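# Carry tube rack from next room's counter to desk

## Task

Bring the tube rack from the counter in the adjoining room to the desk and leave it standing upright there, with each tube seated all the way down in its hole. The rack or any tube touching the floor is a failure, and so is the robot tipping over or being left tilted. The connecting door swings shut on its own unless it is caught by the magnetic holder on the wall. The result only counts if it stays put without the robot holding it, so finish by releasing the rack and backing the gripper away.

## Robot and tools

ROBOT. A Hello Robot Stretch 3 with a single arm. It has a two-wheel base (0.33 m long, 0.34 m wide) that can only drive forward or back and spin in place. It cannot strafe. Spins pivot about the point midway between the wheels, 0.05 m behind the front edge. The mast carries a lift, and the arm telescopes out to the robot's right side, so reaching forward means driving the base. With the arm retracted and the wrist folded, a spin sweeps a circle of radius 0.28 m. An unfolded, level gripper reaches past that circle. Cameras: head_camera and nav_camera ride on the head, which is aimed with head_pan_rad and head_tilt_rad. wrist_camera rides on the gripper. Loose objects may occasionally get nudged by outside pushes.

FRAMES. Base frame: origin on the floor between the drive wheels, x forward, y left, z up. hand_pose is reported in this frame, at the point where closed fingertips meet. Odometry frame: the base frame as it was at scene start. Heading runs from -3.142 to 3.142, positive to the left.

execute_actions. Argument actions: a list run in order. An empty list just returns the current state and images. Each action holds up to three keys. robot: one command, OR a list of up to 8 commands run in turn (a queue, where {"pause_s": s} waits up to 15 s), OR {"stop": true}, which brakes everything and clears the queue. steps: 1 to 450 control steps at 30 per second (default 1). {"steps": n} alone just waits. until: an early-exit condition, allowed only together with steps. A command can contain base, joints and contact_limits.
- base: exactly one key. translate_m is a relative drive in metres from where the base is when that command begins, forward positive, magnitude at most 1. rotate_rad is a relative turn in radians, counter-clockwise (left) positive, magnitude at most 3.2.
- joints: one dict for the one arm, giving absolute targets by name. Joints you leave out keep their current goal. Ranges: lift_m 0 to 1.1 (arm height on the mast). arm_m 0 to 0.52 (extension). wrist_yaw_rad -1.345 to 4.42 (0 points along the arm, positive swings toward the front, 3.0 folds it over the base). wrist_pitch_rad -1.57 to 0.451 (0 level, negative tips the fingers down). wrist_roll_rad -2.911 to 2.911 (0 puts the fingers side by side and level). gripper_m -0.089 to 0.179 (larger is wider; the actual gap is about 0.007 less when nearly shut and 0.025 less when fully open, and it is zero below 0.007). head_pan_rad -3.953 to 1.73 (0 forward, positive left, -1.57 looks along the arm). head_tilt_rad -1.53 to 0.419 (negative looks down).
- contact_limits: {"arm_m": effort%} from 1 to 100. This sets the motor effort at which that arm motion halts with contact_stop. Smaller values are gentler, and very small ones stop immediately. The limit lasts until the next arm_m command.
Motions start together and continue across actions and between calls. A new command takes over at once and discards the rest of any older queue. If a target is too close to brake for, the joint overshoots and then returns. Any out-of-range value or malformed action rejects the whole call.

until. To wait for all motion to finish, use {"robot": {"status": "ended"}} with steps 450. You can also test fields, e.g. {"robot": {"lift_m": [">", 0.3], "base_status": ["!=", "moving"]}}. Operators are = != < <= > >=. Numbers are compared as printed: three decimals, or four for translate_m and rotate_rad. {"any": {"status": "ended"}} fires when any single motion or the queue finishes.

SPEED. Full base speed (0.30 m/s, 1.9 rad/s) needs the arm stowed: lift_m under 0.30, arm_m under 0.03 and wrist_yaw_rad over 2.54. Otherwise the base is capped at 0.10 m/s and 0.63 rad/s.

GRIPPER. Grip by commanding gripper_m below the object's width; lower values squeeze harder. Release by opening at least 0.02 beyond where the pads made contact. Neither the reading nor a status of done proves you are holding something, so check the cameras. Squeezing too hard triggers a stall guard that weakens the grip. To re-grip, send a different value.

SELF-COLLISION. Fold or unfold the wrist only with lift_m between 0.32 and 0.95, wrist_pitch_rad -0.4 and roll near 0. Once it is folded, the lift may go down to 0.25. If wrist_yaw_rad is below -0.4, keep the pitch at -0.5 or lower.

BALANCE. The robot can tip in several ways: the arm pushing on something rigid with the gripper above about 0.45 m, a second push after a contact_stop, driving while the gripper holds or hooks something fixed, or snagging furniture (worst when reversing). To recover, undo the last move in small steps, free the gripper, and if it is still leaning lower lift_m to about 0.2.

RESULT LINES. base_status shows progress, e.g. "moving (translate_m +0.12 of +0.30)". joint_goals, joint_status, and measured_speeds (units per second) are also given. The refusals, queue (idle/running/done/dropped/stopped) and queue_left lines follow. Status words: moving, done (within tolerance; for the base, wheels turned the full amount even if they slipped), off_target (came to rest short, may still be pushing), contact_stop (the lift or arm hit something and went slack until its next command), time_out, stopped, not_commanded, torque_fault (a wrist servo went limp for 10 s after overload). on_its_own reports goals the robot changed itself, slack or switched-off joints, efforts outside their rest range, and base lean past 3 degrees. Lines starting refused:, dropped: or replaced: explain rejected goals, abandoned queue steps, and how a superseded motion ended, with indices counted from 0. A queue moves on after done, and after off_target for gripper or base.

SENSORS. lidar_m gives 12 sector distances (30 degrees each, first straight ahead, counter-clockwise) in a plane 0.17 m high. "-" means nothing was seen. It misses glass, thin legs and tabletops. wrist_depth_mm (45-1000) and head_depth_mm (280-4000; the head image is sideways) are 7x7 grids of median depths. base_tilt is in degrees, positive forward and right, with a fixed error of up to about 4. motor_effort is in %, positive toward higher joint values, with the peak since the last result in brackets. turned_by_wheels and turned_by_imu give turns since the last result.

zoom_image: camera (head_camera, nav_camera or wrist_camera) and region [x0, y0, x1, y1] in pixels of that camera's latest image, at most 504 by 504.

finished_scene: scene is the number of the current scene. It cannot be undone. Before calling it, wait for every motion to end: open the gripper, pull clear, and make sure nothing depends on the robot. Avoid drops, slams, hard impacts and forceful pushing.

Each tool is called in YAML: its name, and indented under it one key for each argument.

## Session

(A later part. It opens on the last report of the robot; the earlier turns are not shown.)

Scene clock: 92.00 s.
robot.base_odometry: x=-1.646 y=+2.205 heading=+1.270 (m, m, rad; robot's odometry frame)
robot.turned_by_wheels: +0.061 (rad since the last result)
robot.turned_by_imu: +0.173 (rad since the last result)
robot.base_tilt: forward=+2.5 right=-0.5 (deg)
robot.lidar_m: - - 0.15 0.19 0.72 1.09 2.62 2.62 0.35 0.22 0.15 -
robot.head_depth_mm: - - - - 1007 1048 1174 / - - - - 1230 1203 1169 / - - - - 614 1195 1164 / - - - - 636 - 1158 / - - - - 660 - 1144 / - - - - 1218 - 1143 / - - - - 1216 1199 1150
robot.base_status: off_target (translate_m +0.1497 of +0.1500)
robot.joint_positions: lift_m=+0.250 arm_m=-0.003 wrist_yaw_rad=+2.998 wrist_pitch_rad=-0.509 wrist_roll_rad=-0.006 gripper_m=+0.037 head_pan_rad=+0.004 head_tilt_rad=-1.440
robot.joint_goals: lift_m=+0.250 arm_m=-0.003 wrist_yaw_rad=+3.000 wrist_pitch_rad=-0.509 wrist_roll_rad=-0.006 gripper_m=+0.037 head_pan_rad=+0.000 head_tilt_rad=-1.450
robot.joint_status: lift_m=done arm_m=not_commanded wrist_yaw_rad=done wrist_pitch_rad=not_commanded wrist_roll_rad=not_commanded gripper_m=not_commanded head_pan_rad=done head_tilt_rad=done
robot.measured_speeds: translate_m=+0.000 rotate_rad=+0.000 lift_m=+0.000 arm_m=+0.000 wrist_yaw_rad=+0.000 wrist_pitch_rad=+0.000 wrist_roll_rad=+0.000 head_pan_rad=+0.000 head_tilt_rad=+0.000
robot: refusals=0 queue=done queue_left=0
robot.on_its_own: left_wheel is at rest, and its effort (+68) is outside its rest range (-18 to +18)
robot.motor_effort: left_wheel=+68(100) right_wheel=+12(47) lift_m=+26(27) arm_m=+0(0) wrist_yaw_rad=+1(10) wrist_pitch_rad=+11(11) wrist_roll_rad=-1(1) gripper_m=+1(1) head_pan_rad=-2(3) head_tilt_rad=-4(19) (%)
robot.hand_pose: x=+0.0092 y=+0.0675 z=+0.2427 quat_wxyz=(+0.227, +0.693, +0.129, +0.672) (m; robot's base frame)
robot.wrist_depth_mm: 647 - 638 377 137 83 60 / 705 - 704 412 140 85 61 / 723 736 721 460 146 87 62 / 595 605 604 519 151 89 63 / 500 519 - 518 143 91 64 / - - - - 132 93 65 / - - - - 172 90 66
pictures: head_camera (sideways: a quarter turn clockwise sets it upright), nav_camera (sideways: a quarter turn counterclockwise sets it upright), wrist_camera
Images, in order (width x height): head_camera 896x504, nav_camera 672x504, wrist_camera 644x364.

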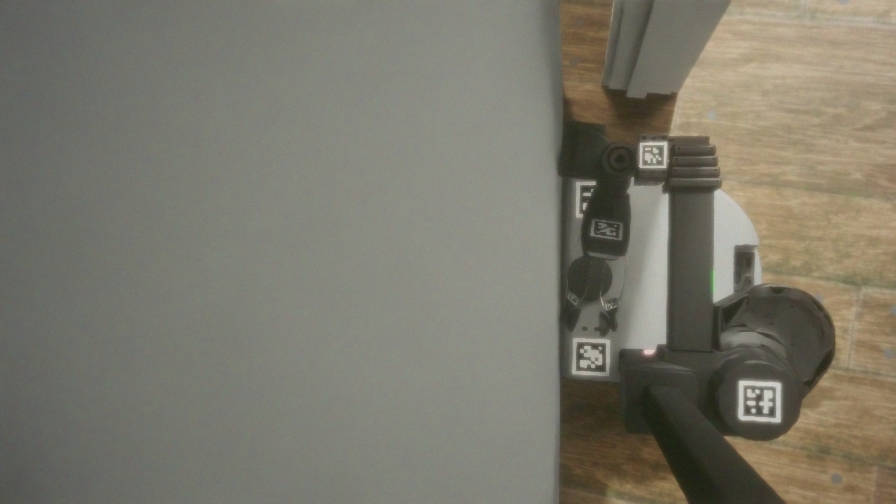

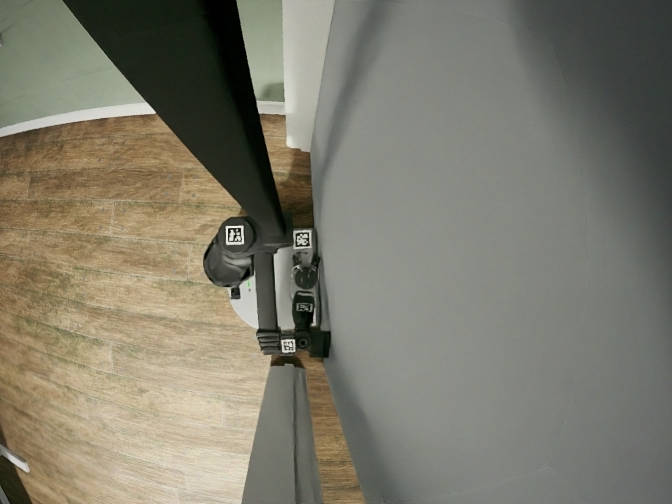

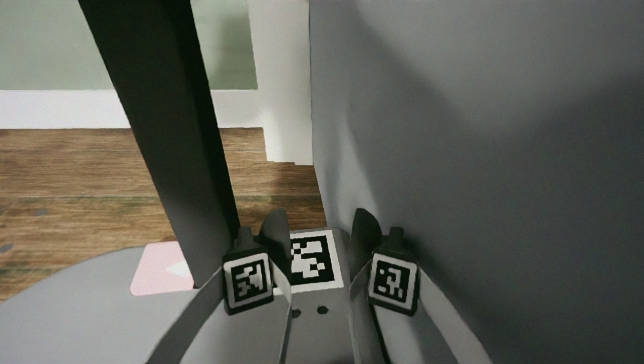

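execute_actions:
  actions:
    - {"robot":[{"base":{"rotate_rad":0.15}},{"base":{"translate_m":0.1}},{"base":{"rotate_rad":0.2}},{"base":{"translate_m":0.1}},{"base":{"rotate_rad":0.2}},{"base":{"translate_m":0.1}}],"steps":400,"until":{"robot":{"status":"ended"}}}

Scene clock: 104.23 s.
robot.base_odometry: x=-1.661 y=+2.500 heading=+1.824 (m, m, rad; robot's odometry frame)
robot.turned_by_wheels: +0.554 (rad since the last result)
robot.turned_by_imu: +0.236 (rad since the last result)
robot.base_tilt: forward=+2.4 right=-0.4 (deg)
robot.lidar_m: - - 0.15 0.19 0.79 1.57 2.74 0.43 0.40 0.22 0.15 -
robot.head_depth_mm: - - - - 1240 1215 816 / - - - - 1238 1211 1156 / - - - - 621 1192 1161 / - - - - 639 - 1154 / - - - - 660 - 1145 / - - - - 1218 - 1143 / - - - - 1211 1200 1146
robot.base_status: off_target (translate_m +0.0997 of +0.1000)
robot.joint_positions: lift_m=+0.250 arm_m=-0.003 wrist_yaw_rad=+2.998 wrist_pitch_rad=-0.509 wrist_roll_rad=-0.006 gripper_m=+0.037 head_pan_rad=+0.004 head_tilt_rad=-1.440
robot.joint_goals: lift_m=+0.250 arm_m=-0.003 wrist_yaw_rad=+3.000 wrist_pitch_rad=-0.509 wrist_roll_rad=-0.006 gripper_m=+0.037 head_pan_rad=+0.000 head_tilt_rad=-1.450
robot.joint_status: lift_m=done arm_m=not_commanded wrist_yaw_rad=done wrist_pitch_rad=not_commanded wrist_roll_rad=not_commanded gripper_m=not_commanded head_pan_rad=done head_tilt_rad=done
robot.measured_speeds: translate_m=+0.000 rotate_rad=+0.000 lift_m=+0.000 arm_m=+0.000 wrist_yaw_rad=+0.000 wrist_pitch_rad=+0.000 wrist_roll_rad=+0.000 head_pan_rad=+0.000 head_tilt_rad=+0.000
robot: refusals=0 queue=done queue_left=0
robot.on_its_own: left_wheel is at rest, and its effort (+94) is outside its rest range (-18 to +18)
robot.motor_effort: left_wheel=+94(100) right_wheel=+6(44) lift_m=+26(28) arm_m=-1(1) wrist_yaw_rad=+1(17) wrist_pitch_rad=+11(11) wrist_roll_rad=-1(0) gripper_m=-1(0) head_pan_rad=-1(2) head_tilt_rad=-3(4) (%)
robot.hand_pose: x=+0.0090 y=+0.0676 z=+0.2427 quat_wxyz=(+0.227, +0.693, +0.130, +0.672) (m; robot's base frame)
robot.wrist_depth_mm: 783 - 665 376 136 83 60 / 839 - 734 415 141 85 61 / 759 755 716 463 146 87 62 / 605 601 608 524 151 88 63 / 495 518 - 520 143 91 64 / - - - - 133 93 65 / - - - - 172 90 66
pictures: head_camera (sideways: a quarter turn clockwise sets it upright), nav_camera (sideways: a quarter turn counterclockwise sets it upright), wrist_camera
Images, in order (width x height): head_camera 896x504, nav_camera 672x504, wrist_camera 644x364.

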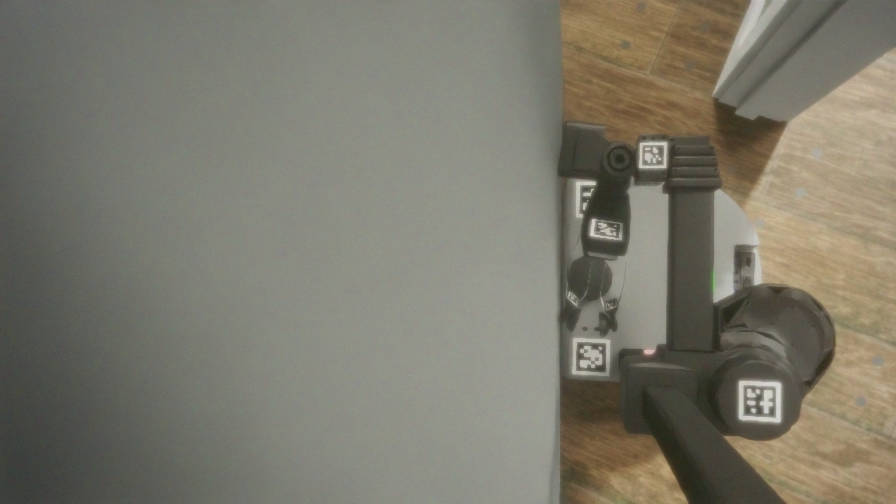

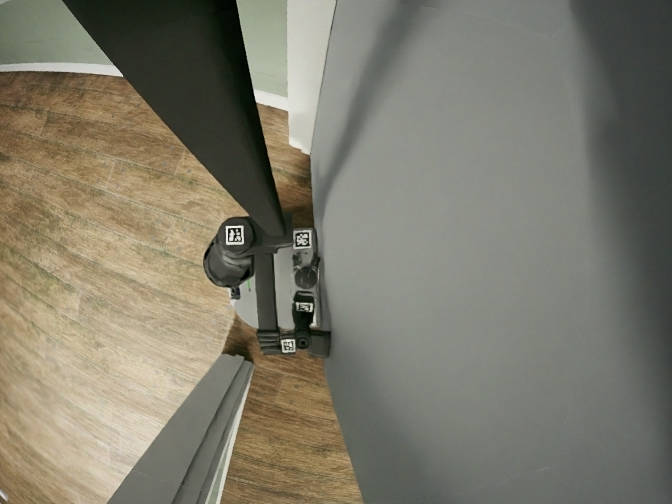

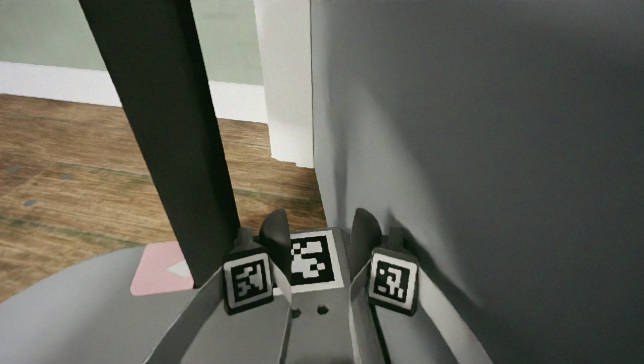

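execute_actions:
  actions:
    - {"robot":[{"base":{"rotate_rad":0.18}},{"base":{"translate_m":0.08}},{"base":{"rotate_rad":0.18}},{"base":{"translate_m":0.08}},{"base":{"rotate_rad":0.18}},{"base":{"translate_m":0.08}},{"base":{"rotate_rad":0.18}},{"base":{"translate_m":0.08}}],"steps":400,"until":{"robot":{"status":"ended"}}}

Scene clock: 118.53 s.
robot.base_odometry: x=-1.864 y=+2.738 heading=+2.550 (m, m, rad; robot's odometry frame)
robot.turned_by_wheels: +0.726 (rad since the last result)
robot.turned_by_imu: +0.249 (rad since the last result)
robot.base_tilt: forward=+2.4 right=-0.6 (deg)
robot.lidar_m: - - 0.15 0.19 0.91 2.83 2.85 0.49 1.15 0.22 0.15 -
robot.head_depth_mm: - - - - 1244 1211 1175 / - - - - 1232 1203 1169 / - - - - 627 1192 1160 / - - - - 646 - 1159 / - - - - 666 - 1144 / - - - - 1220 - 1147 / - - - - 1211 1198 1147
robot.base_status: off_target (translate_m +0.0797 of +0.0800)
robot.joint_positions: lift_m=+0.250 arm_m=-0.003 wrist_yaw_rad=+2.999 wrist_pitch_rad=-0.509 wrist_roll_rad=-0.006 gripper_m=+0.037 head_pan_rad=+0.004 head_tilt_rad=-1.440
robot.joint_goals: lift_m=+0.250 arm_m=-0.003 wrist_yaw_rad=+3.000 wrist_pitch_rad=-0.509 wrist_roll_rad=-0.006 gripper_m=+0.037 head_pan_rad=+0.000 head_tilt_rad=-1.450
robot.joint_status: lift_m=done arm_m=not_commanded wrist_yaw_rad=done wrist_pitch_rad=not_commanded wrist_roll_rad=not_commanded gripper_m=not_commanded head_pan_rad=done head_tilt_rad=done
robot.measured_speeds: translate_m=+0.000 rotate_rad=+0.000 lift_m=+0.000 arm_m=+0.000 wrist_yaw_rad=+0.000 wrist_pitch_rad=+0.000 wrist_roll_rad=+0.000 head_pan_rad=+0.000 head_tilt_rad=+0.000
robot: refusals=0 queue=done queue_left=0
robot.on_its_own: left_wheel is at rest, and its effort (+99) is outside its rest range (-18 to +18)
robot.motor_effort: left_wheel=+99(100) right_wheel=+5(46) lift_m=+27(27) arm_m=+0(0) wrist_yaw_rad=+0(17) wrist_pitch_rad=+11(11) wrist_roll_rad=+0(1) gripper_m=-1(0) head_pan_rad=-1(2) head_tilt_rad=-4(4) (%)
robot.hand_pose: x=+0.0090 y=+0.0676 z=+0.2427 quat_wxyz=(+0.227, +0.693, +0.130, +0.672) (m; robot's base frame)
robot.wrist_depth_mm: - - 724 378 137 83 60 / - - 804 414 141 85 61 / 752 756 753 464 146 87 62 / 608 595 603 518 150 89 63 / 500 523 - 519 143 91 64 / - - - - 132 93 65 / - - - - 171 90 66
pictures: head_camera (sideways: a quarter turn clockwise sets it upright), nav_camera (sideways: a quarter turn counterclockwise sets it upright), wrist_camera
Images, in order (width x height): head_camera 896x504, nav_camera 672x504, wrist_camera 644x364.

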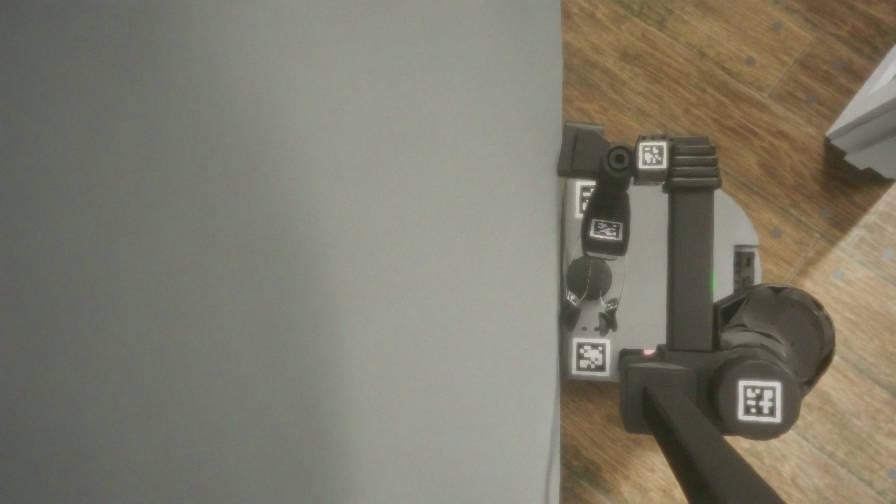

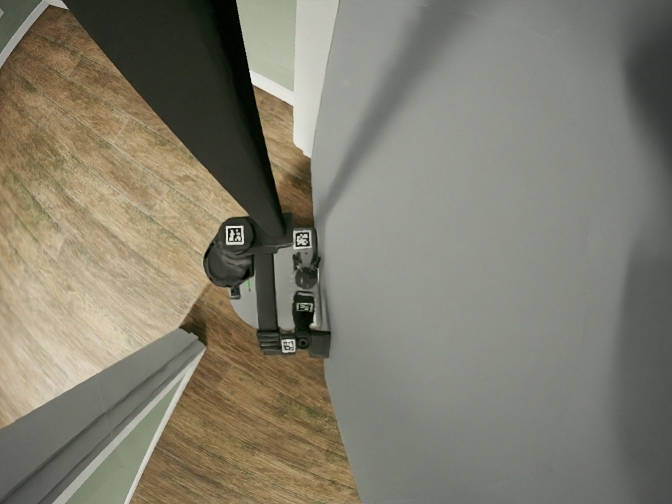

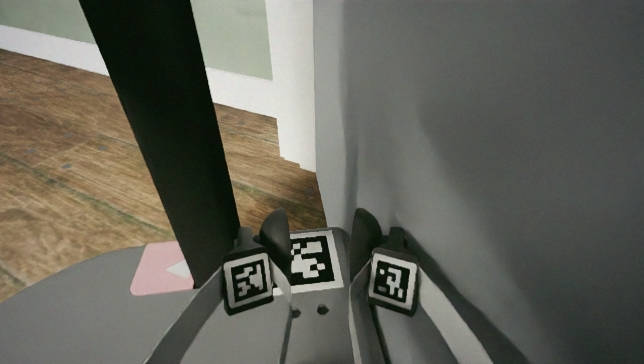

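execute_actions:
  actions:
    - {"robot":[{"base":{"translate_m":-0.03}},{"base":{"rotate_rad":-0.45}},{"base":{"translate_m":0.3},"joints":{"head_tilt_rad":-1.2}}],"steps":400,"until":{"robot":{"status":"ended"}}}

Scene clock: 132.13 s.
robot.base_odometry: x=-1.990 y=+2.980 heading=+2.098 (m, m, rad; robot's odometry frame)
robot.turned_by_wheels: -0.452 (rad since the last result)
robot.turned_by_imu: +0.118 (rad since the last result)
robot.base_tilt: forward=+2.4 right=-0.6 (deg)
robot.lidar_m: - - 0.15 0.19 1.03 2.88 0.55 0.53 2.58 0.21 0.15 -
robot.head_depth_mm: - - - - - 1170 1117 / - - - - - 1011 1114 / - - - - - - - / - - - - - - - / - - - - - - - / - - - - - 1145 - / - - - - - 1147 1112
robot.base_status: off_target (translate_m +0.2998 of +0.3000)
robot.joint_positions: lift_m=+0.250 arm_m=-0.003 wrist_yaw_rad=+2.996 wrist_pitch_rad=-0.509 wrist_roll_rad=-0.006 gripper_m=+0.037 head_pan_rad=-0.023 head_tilt_rad=-1.231
robot.joint_goals: lift_m=+0.250 arm_m=-0.003 wrist_yaw_rad=+3.000 wrist_pitch_rad=-0.509 wrist_roll_rad=-0.006 gripper_m=+0.037 head_pan_rad=+0.000 head_tilt_rad=-1.200
robot.joint_status: lift_m=done arm_m=not_commanded wrist_yaw_rad=done wrist_pitch_rad=not_commanded wrist_roll_rad=not_commanded gripper_m=not_commanded head_pan_rad=done head_tilt_rad=off_target
robot.measured_speeds: translate_m=+0.000 rotate_rad=+0.000 lift_m=+0.000 arm_m=+0.000 wrist_yaw_rad=+0.000 wrist_pitch_rad=+0.000 wrist_roll_rad=+0.000 head_pan_rad=+0.000 head_tilt_rad=+0.000
robot: refusals=0 queue=dropped queue_left=0
robot.on_its_own: left_wheel is at rest, and its effort (+47) is outside its rest range (-18 to +18)
robot.motor_effort: left_wheel=+47(100) right_wheel=+14(31) lift_m=+26(27) arm_m=+0(0) wrist_yaw_rad=+3(19) wrist_pitch_rad=+11(11) wrist_roll_rad=-1(0) gripper_m=+1(1) head_pan_rad=+9(9) head_tilt_rad=+11(13) (%)
robot.hand_pose: x=+0.0095 y=+0.0675 z=+0.2427 quat_wxyz=(+0.227, +0.693, +0.129, +0.672) (m; robot's base frame)
robot.wrist_depth_mm: - - 792 374 136 83 60 / - - 847 409 140 85 61 / 760 760 761 459 145 86 62 / 602 599 603 509 150 88 63 / 505 518 - 518 142 90 64 / - - - - 132 92 65 / - - - - 171 90 66
pictures: head_camera (sideways: a quarter turn clockwise sets it upright), nav_camera (sideways: a quarter turn counterclockwise sets it upright), wrist_camera
Images, in order (width x height): head_camera 896x504, nav_camera 672x504, wrist_camera 644x364.

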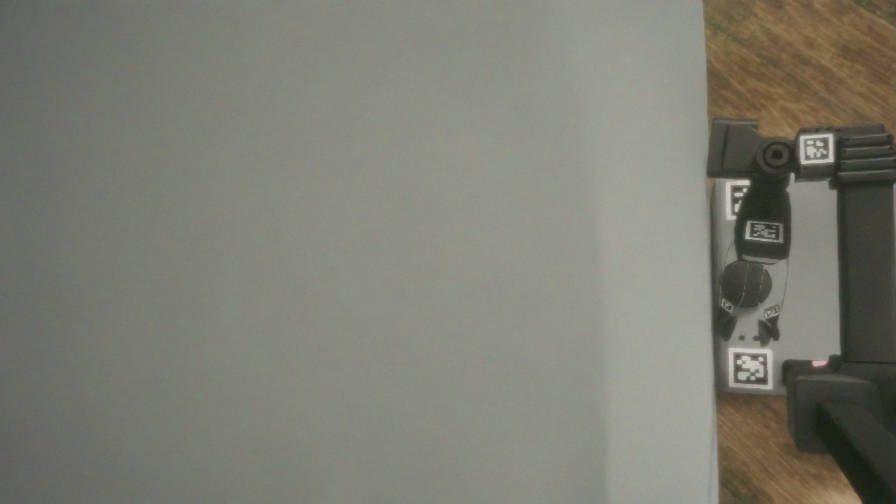

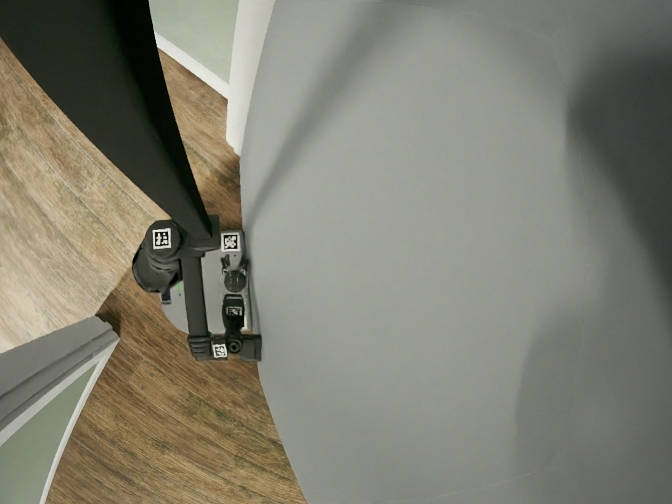

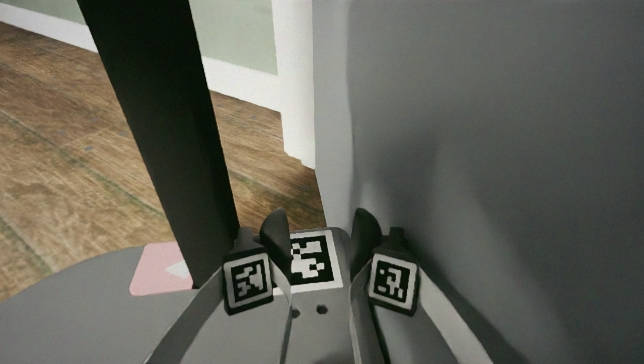

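execute_actions:
  actions:
    - {"robot":{"base":{"translate_m":0.5},"joints":{"head_tilt_rad":-1.45}},"steps":400,"until":{"robot":{"status":"ended"}}}

Scene clock: 139.03 s.
robot.base_odometry: x=-2.241 y=+3.412 heading=+2.099 (m, m, rad; robot's odometry frame)
robot.turned_by_wheels: +0.001 (rad since the last result)
robot.turned_by_imu: +0.847 (rad since the last result)
robot.base_tilt: forward=+2.5 right=-0.6 (deg)
robot.lidar_m: - - 0.15 0.19 3.16 0.88 1.57 2.44 1.79 0.24 0.15 -
robot.head_depth_mm: - - - - 1247 1214 1172 / - - - - 1242 1211 1168 / - - - - 463 1196 1163 / - - - - 449 - 1155 / - - - - 684 - 1146 / - - - - 1217 - 1142 / - - - - 1210 1201 1144
robot.base_status: off_target (translate_m +0.4998 of +0.5000)
robot.joint_positions: lift_m=+0.250 arm_m=-0.003 wrist_yaw_rad=+3.000 wrist_pitch_rad=-0.509 wrist_roll_rad=-0.006 gripper_m=+0.037 head_pan_rad=-0.004 head_tilt_rad=-1.439
robot.joint_goals: lift_m=+0.250 arm_m=-0.003 wrist_yaw_rad=+3.000 wrist_pitch_rad=-0.509 wrist_roll_rad=-0.006 gripper_m=+0.037 head_pan_rad=+0.000 head_tilt_rad=-1.450
robot.joint_status: lift_m=done arm_m=not_commanded wrist_yaw_rad=done wrist_pitch_rad=not_commanded wrist_roll_rad=not_commanded gripper_m=not_commanded head_pan_rad=done head_tilt_rad=done
robot.measured_speeds: translate_m=+0.000 rotate_rad=+0.000 lift_m=+0.000 arm_m=+0.000 wrist_yaw_rad=+0.000 wrist_pitch_rad=+0.000 wrist_roll_rad=+0.000 head_pan_rad=+0.000 head_tilt_rad=+0.000
robot: refusals=0 queue=done queue_left=0
robot.on_its_own: left_wheel is at rest, and its effort (+54) is outside its rest range (-18 to +18)
robot.motor_effort: left_wheel=+54(100) right_wheel=-1(33) lift_m=+27(27) arm_m=+0(0) wrist_yaw_rad=+0(5) wrist_pitch_rad=+11(11) wrist_roll_rad=-1(1) gripper_m=+0(0) head_pan_rad=+2(9) head_tilt_rad=-3(19) (%)
robot.hand_pose: x=+0.0087 y=+0.0676 z=+0.2427 quat_wxyz=(+0.226, +0.693, +0.130, +0.672) (m; robot's base frame)
robot.wrist_depth_mm: - - - 359 139 86 63 / - - - 395 144 88 64 / 770 763 746 439 149 90 65 / 601 600 600 497 155 92 66 / 506 526 - 517 148 94 67 / - - - - 138 97 68 / - - - - 179 95 69
pictures: head_camera (sideways: a quarter turn clockwise sets it upright), nav_camera (sideways: a quarter turn counterclockwise sets it upright), wrist_camera
Images, in order (width x height): head_camera 896x504, nav_camera 672x504, wrist_camera 644x364.

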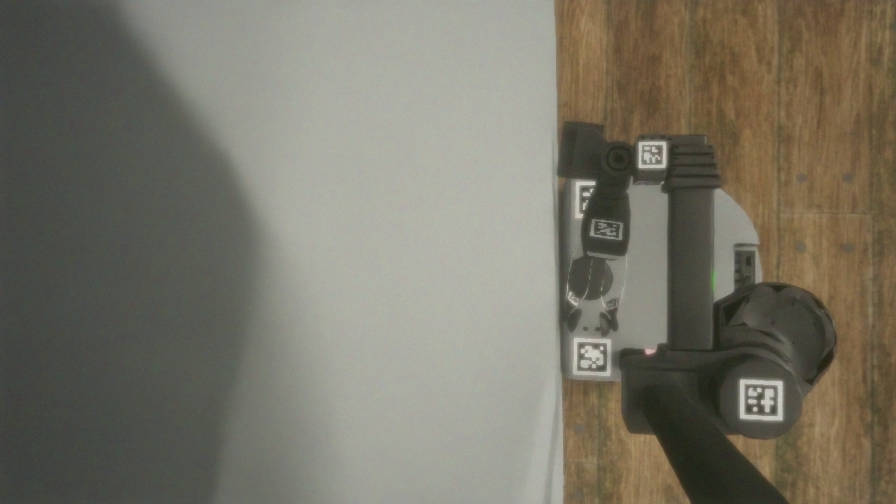

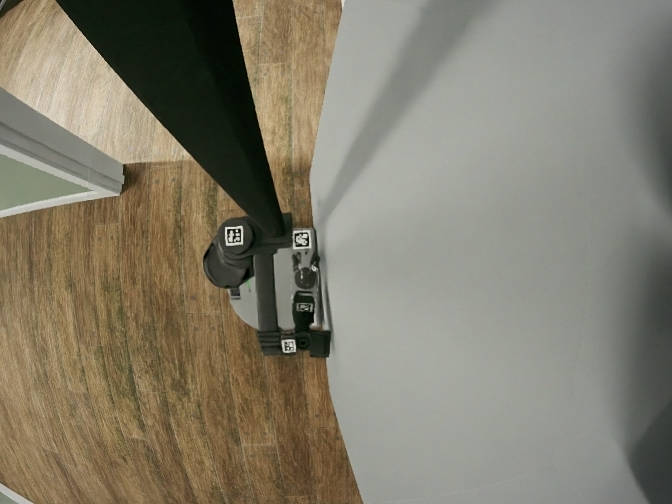

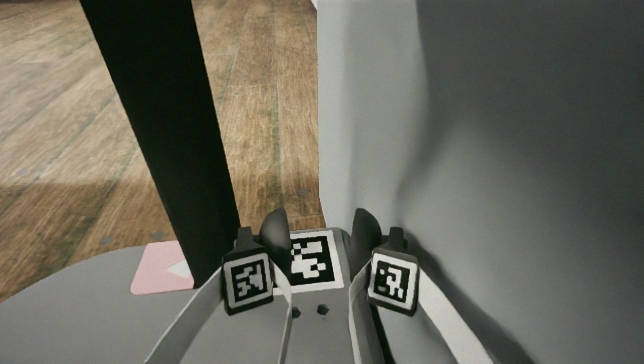

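execute_actions:
  actions:
    - {"robot":{"base":{"translate_m":-0.12},"joints":{"head_tilt_rad":-0.9,"head_pan_rad":-0.5}},"steps":400,"until":{"robot":{"status":"ended"}}}
    - {"steps":45}

Scene clock: 144.20 s.
robot.base_odometry: x=-2.181 y=+3.308 heading=+2.097 (m, m, rad; robot's odometry frame)
robot.turned_by_wheels: -0.002 (rad since the last result)
robot.turned_by_imu: -0.016 (rad since the last result)
robot.base_tilt: forward=+2.3 right=-0.6 (deg)
robot.lidar_m: - - 0.15 1.38 3.14 0.77 1.49 2.47 1.80 0.19 0.15 -
robot.head_depth_mm: - - - - - - 507 / - - - - - - 389 / - - - - - - - / - - - - - - - / - - - - - - - / - - - - - - - / - - - - - - -
robot.base_status: done (translate_m -0.1201 of -0.1200)
robot.joint_positions: lift_m=+0.250 arm_m=-0.003 wrist_yaw_rad=+2.983 wrist_pitch_rad=-0.509 wrist_roll_rad=-0.006 gripper_m=+0.037 head_pan_rad=-0.493 head_tilt_rad=-0.900
robot.joint_goals: lift_m=+0.250 arm_m=-0.003 wrist_yaw_rad=+3.000 wrist_pitch_rad=-0.509 wrist_roll_rad=-0.006 gripper_m=+0.037 head_pan_rad=-0.500 head_tilt_rad=-0.900
robot.joint_status: lift_m=done arm_m=not_commanded wrist_yaw_rad=done wrist_pitch_rad=not_commanded wrist_roll_rad=not_commanded gripper_m=not_commanded head_pan_rad=done head_tilt_rad=done
robot.measured_speeds: translate_m=+0.000 rotate_rad=+0.000 lift_m=+0.000 arm_m=+0.000 wrist_yaw_rad=+0.000 wrist_pitch_rad=+0.000 wrist_roll_rad=+0.000 head_pan_rad=+0.000 head_tilt_rad=+0.000
robot: refusals=0 queue=done queue_left=0
robot.on_its_own: wrist_yaw_rad is at rest, and its effort (+13) is outside its rest range (-12 to +12)
robot.motor_effort: left_wheel=-1(54) right_wheel=+18(36) lift_m=+26(27) arm_m=+1(1) wrist_yaw_rad=+13(18) wrist_pitch_rad=+11(11) wrist_roll_rad=+0(1) gripper_m=+0(0) head_pan_rad=-3(27) head_tilt_rad=+0(23) (%)
robot.hand_pose: x=+0.0122 y=+0.0672 z=+0.2427 quat_wxyz=(+0.232, +0.694, +0.124, +0.670) (m; robot's base frame)
robot.wrist_depth_mm: - - - - 334 153 99 / - - - - 326 152 99 / 748 734 759 749 322 150 98 / 609 605 603 599 315 149 98 / 500 500 - 518 270 148 98 / 455 - - - 234 147 97 / - - - - 305 137 97
pictures: head_camera (sideways: a quarter turn clockwise sets it upright), nav_camera (sideways: a quarter turn counterclockwise sets it upright), wrist_camera
Images, in order (width x height): head_camera 896x504, nav_camera 672x504, wrist_camera 644x364.

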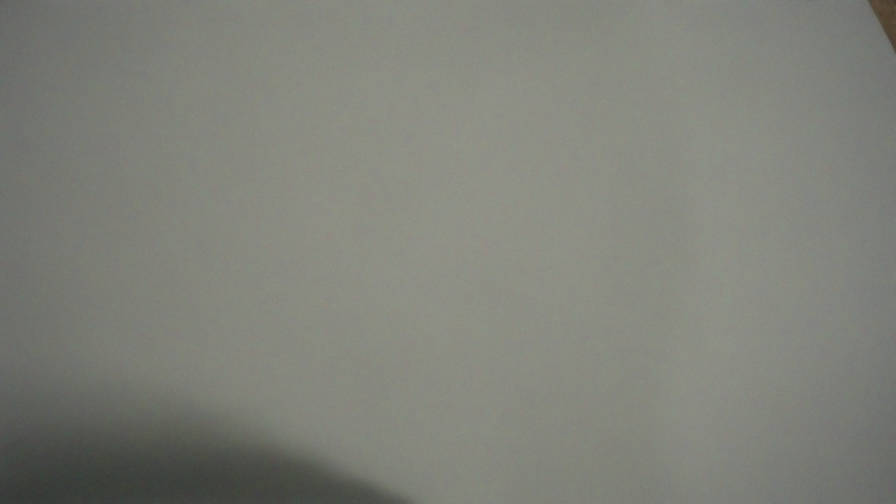

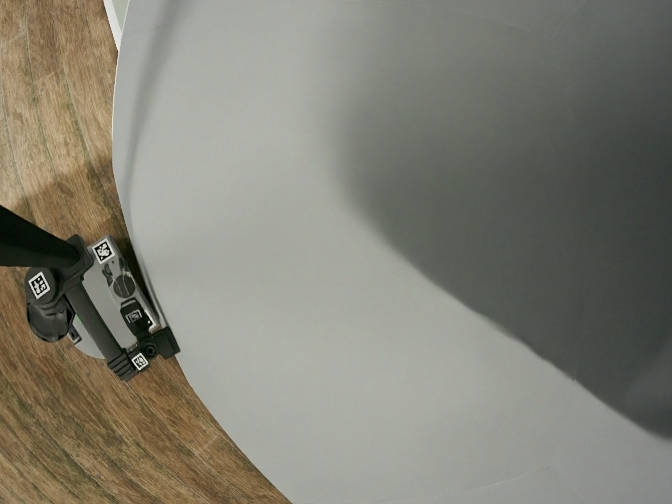

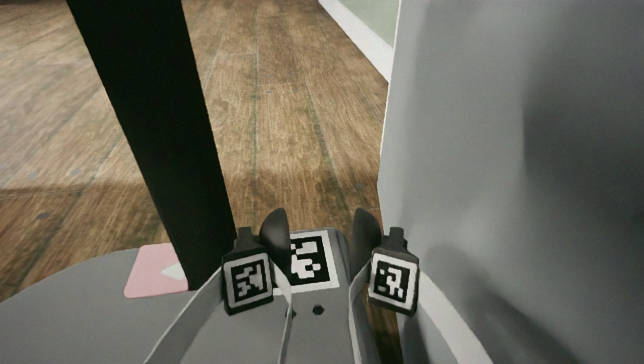

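Not latched; it needs to open further.

execute_actions:
  actions:
    - {"robot":{"base":{"translate_m":0.4},"joints":{"head_tilt_rad":-1.45,"head_pan_rad":0}},"steps":400,"until":{"robot":{"status":"ended"}}}

Scene clock: 149.03 s.
robot.base_odometry: x=-2.383 y=+3.653 heading=+2.097 (m, m, rad; robot's odometry frame)
robot.turned_by_wheels: +0.000 (rad since the last result)
robot.turned_by_imu: +0.075 (rad since the last result)
robot.base_tilt: forward=+2.3 right=-0.6 (deg)
robot.lidar_m: - - 0.15 0.20 3.23 0.91 2.21 2.28 1.74 0.21 0.15 -
robot.head_depth_mm: - - - - 1242 1203 1168 / - - - - 1239 1208 1165 / - - - - 621 1192 1155 / - - - - 643 - 1157 / - - - - 668 - 1145 / - - - - 1214 - 1143 / - - - - 1210 1188 1146
robot.base_status: off_target (translate_m +0.3999 of +0.4000)
robot.joint_positions: lift_m=+0.250 arm_m=-0.003 wrist_yaw_rad=+3.004 wrist_pitch_rad=-0.509 wrist_roll_rad=-0.004 gripper_m=+0.037 head_pan_rad=+0.001 head_tilt_rad=-1.439
robot.joint_goals: lift_m=+0.250 arm_m=-0.003 wrist_yaw_rad=+3.000 wrist_pitch_rad=-0.509 wrist_roll_rad=-0.004 gripper_m=+0.037 head_pan_rad=+0.000 head_tilt_rad=-1.450
robot.joint_status: lift_m=done arm_m=not_commanded wrist_yaw_rad=done wrist_pitch_rad=not_commanded wrist_roll_rad=not_commanded gripper_m=not_commanded head_pan_rad=done head_tilt_rad=done
robot.measured_speeds: translate_m=+0.000 rotate_rad=+0.000 lift_m=+0.000 arm_m=+0.000 wrist_yaw_rad=+0.000 wrist_pitch_rad=+0.000 wrist_roll_rad=+0.000 head_pan_rad=+0.000 head_tilt_rad=+0.000
robot: refusals=0 queue=done queue_left=0
robot.on_its_own: right_wheel is at rest, and its effort (+23) is outside its rest range (-18 to +18)
robot.motor_effort: left_wheel=+3(100) right_wheel=+23(69) lift_m=+24(30) arm_m=+0(2) wrist_yaw_rad=-3(19) wrist_pitch_rad=+11(15) wrist_roll_rad=-2(2) gripper_m=+0(0) head_pan_rad=+0(26) head_tilt_rad=-4(31) (%)
robot.hand_pose: x=+0.0079 y=+0.0677 z=+0.2428 quat_wxyz=(+0.225, +0.693, +0.131, +0.672) (m; robot's base frame)
robot.wrist_depth_mm: - - - 402 141 85 61 / - - - 448 146 87 62 / 754 762 755 502 150 89 63 / 600 609 596 560 156 91 64 / 502 517 - 516 147 93 65 / 449 - - - 136 95 66 / - - - - 176 92 67
pictures: head_camera (sideways: a quarter turn clockwise sets it upright), nav_camera (sideways: a quarter turn counterclockwise sets it upright), wrist_camera
Images, in order (width x height): head_camera 896x504, nav_camera 672x504, wrist_camera 644x364.

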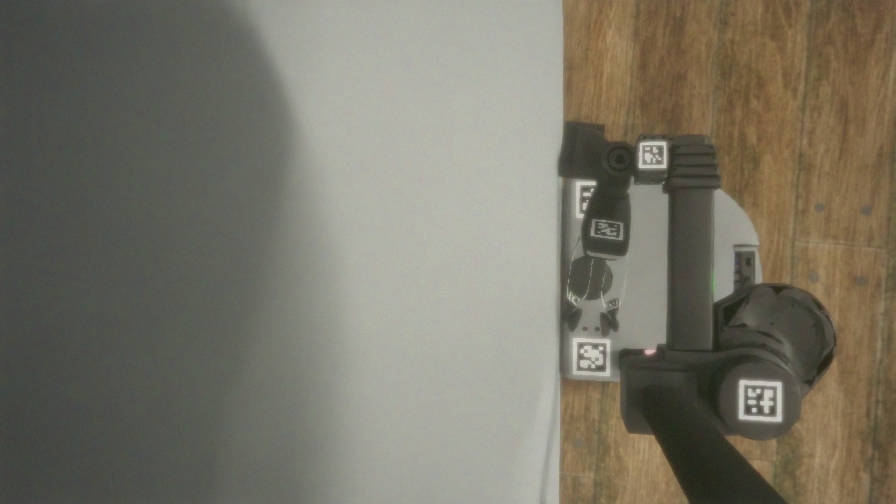

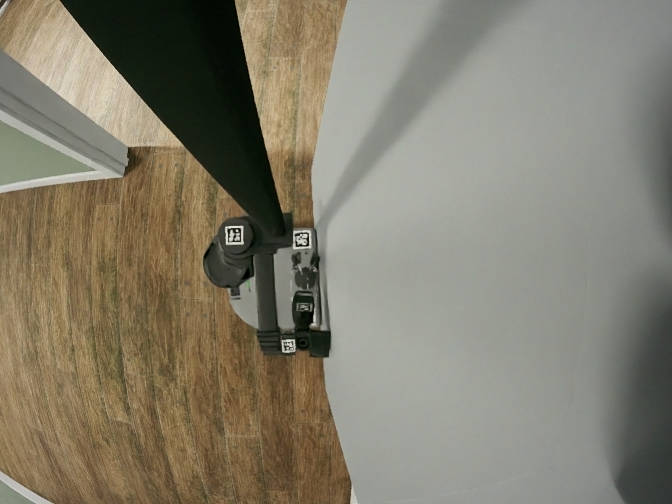

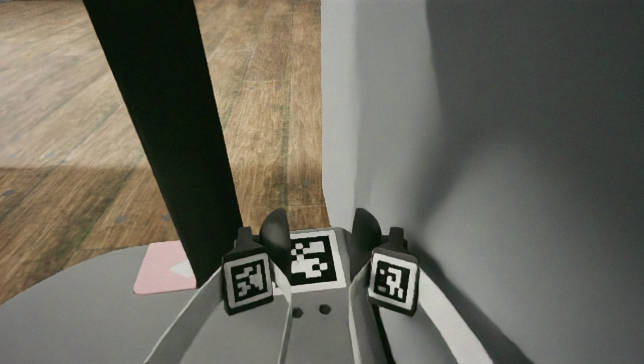

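Now ~93°, load eased. Test again.

execute_actions:
  actions:
    - {"robot":{"base":{"translate_m":-0.15},"joints":{"head_tilt_rad":-1.1}},"steps":400,"until":{"robot":{"status":"ended"}}}
    - {"steps":45}

Scene clock: 157.77 s.
robot.base_odometry: x=-2.308 y=+3.524 heading=+2.098 (m, m, rad; robot's odometry frame)
robot.turned_by_wheels: +0.001 (rad since the last result)
robot.turned_by_imu: -0.001 (rad since the last result)
robot.base_tilt: forward=+2.5 right=-0.6 (deg)
robot.lidar_m: 0.20 0.21 0.28 1.96 3.23 0.78 2.27 2.26 1.73 1.16 0.29 0.21
robot.head_depth_mm: - - - 316 470 971 1109 / - - - 316 469 969 1119 / - - - 316 466 965 1129 / - - - 315 467 964 1130 / - - - 323 467 960 1125 / - - - 323 465 957 1109 / - - - 322 465 952 1083
robot.base_status: done (translate_m -0.1500 of -0.1500)
robot.joint_positions: lift_m=+0.250 arm_m=-0.003 wrist_yaw_rad=+3.001 wrist_pitch_rad=-0.509 wrist_roll_rad=-0.004 gripper_m=+0.037 head_pan_rad=+0.001 head_tilt_rad=-1.099
robot.joint_goals: lift_m=+0.250 arm_m=-0.003 wrist_yaw_rad=+3.000 wrist_pitch_rad=-0.509 wrist_roll_rad=-0.004 gripper_m=+0.037 head_pan_rad=+0.000 head_tilt_rad=-1.100
robot.joint_status: lift_m=done arm_m=not_commanded wrist_yaw_rad=done wrist_pitch_rad=not_commanded wrist_roll_rad=not_commanded gripper_m=not_commanded head_pan_rad=done head_tilt_rad=done
robot.measured_speeds: translate_m=+0.000 rotate_rad=+0.000 lift_m=+0.000 arm_m=+0.000 wrist_yaw_rad=+0.000 wrist_pitch_rad=+0.000 wrist_roll_rad=+0.000 head_pan_rad=+0.000 head_tilt_rad=+0.000
robot: refusals=0 queue=done queue_left=0
robot.motor_effort: left_wheel=+1(14) right_wheel=+0(23) lift_m=+24(24) arm_m=+0(0) wrist_yaw_rad=-1(4) wrist_pitch_rad=+11(11) wrist_roll_rad=-2(2) gripper_m=+0(1) head_pan_rad=-1(0) head_tilt_rad=+0(19) (%)
robot.hand_pose: x=+0.0084 y=+0.0676 z=+0.2428 quat_wxyz=(+0.226, +0.693, +0.130, +0.672) (m; robot's base frame)
robot.wrist_depth_mm: - - - - - 291 210 / - - - - 881 297 214 / 760 764 752 743 511 302 215 / 608 605 603 601 533 309 220 / 501 523 - 519 487 315 222 / 456 - - - 426 321 225 / - - - - 374 313 230
pictures: head_camera (sideways: a quarter turn clockwise sets it upright), nav_camera (sideways: a quarter turn counterclockwise sets it upright), wrist_camera
Images, in order (width x height): head_camera 896x504, nav_camera 672x504, wrist_camera 644x364.

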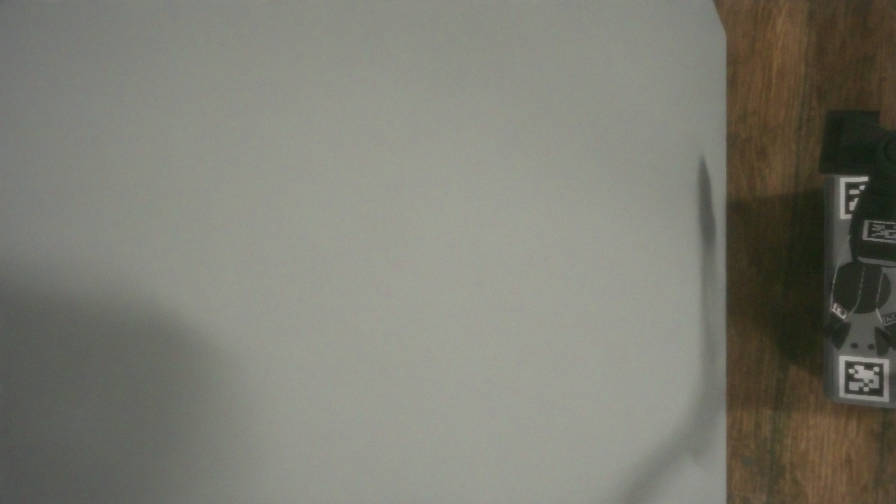

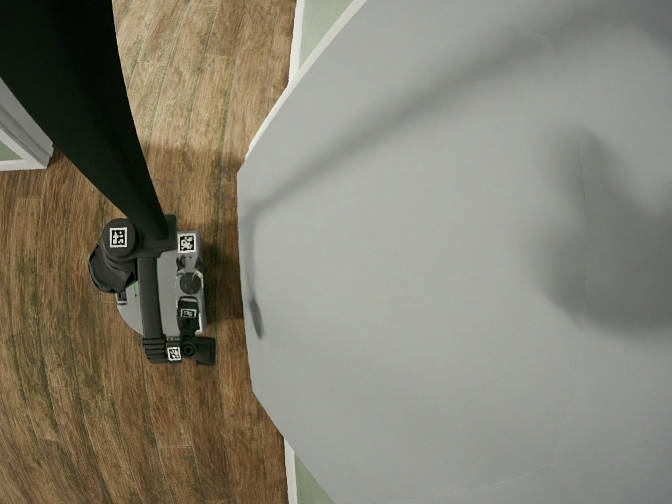

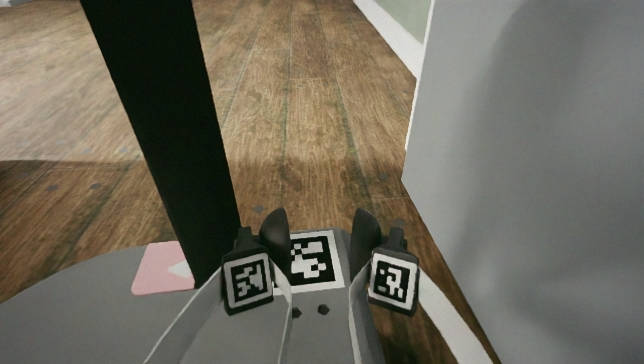

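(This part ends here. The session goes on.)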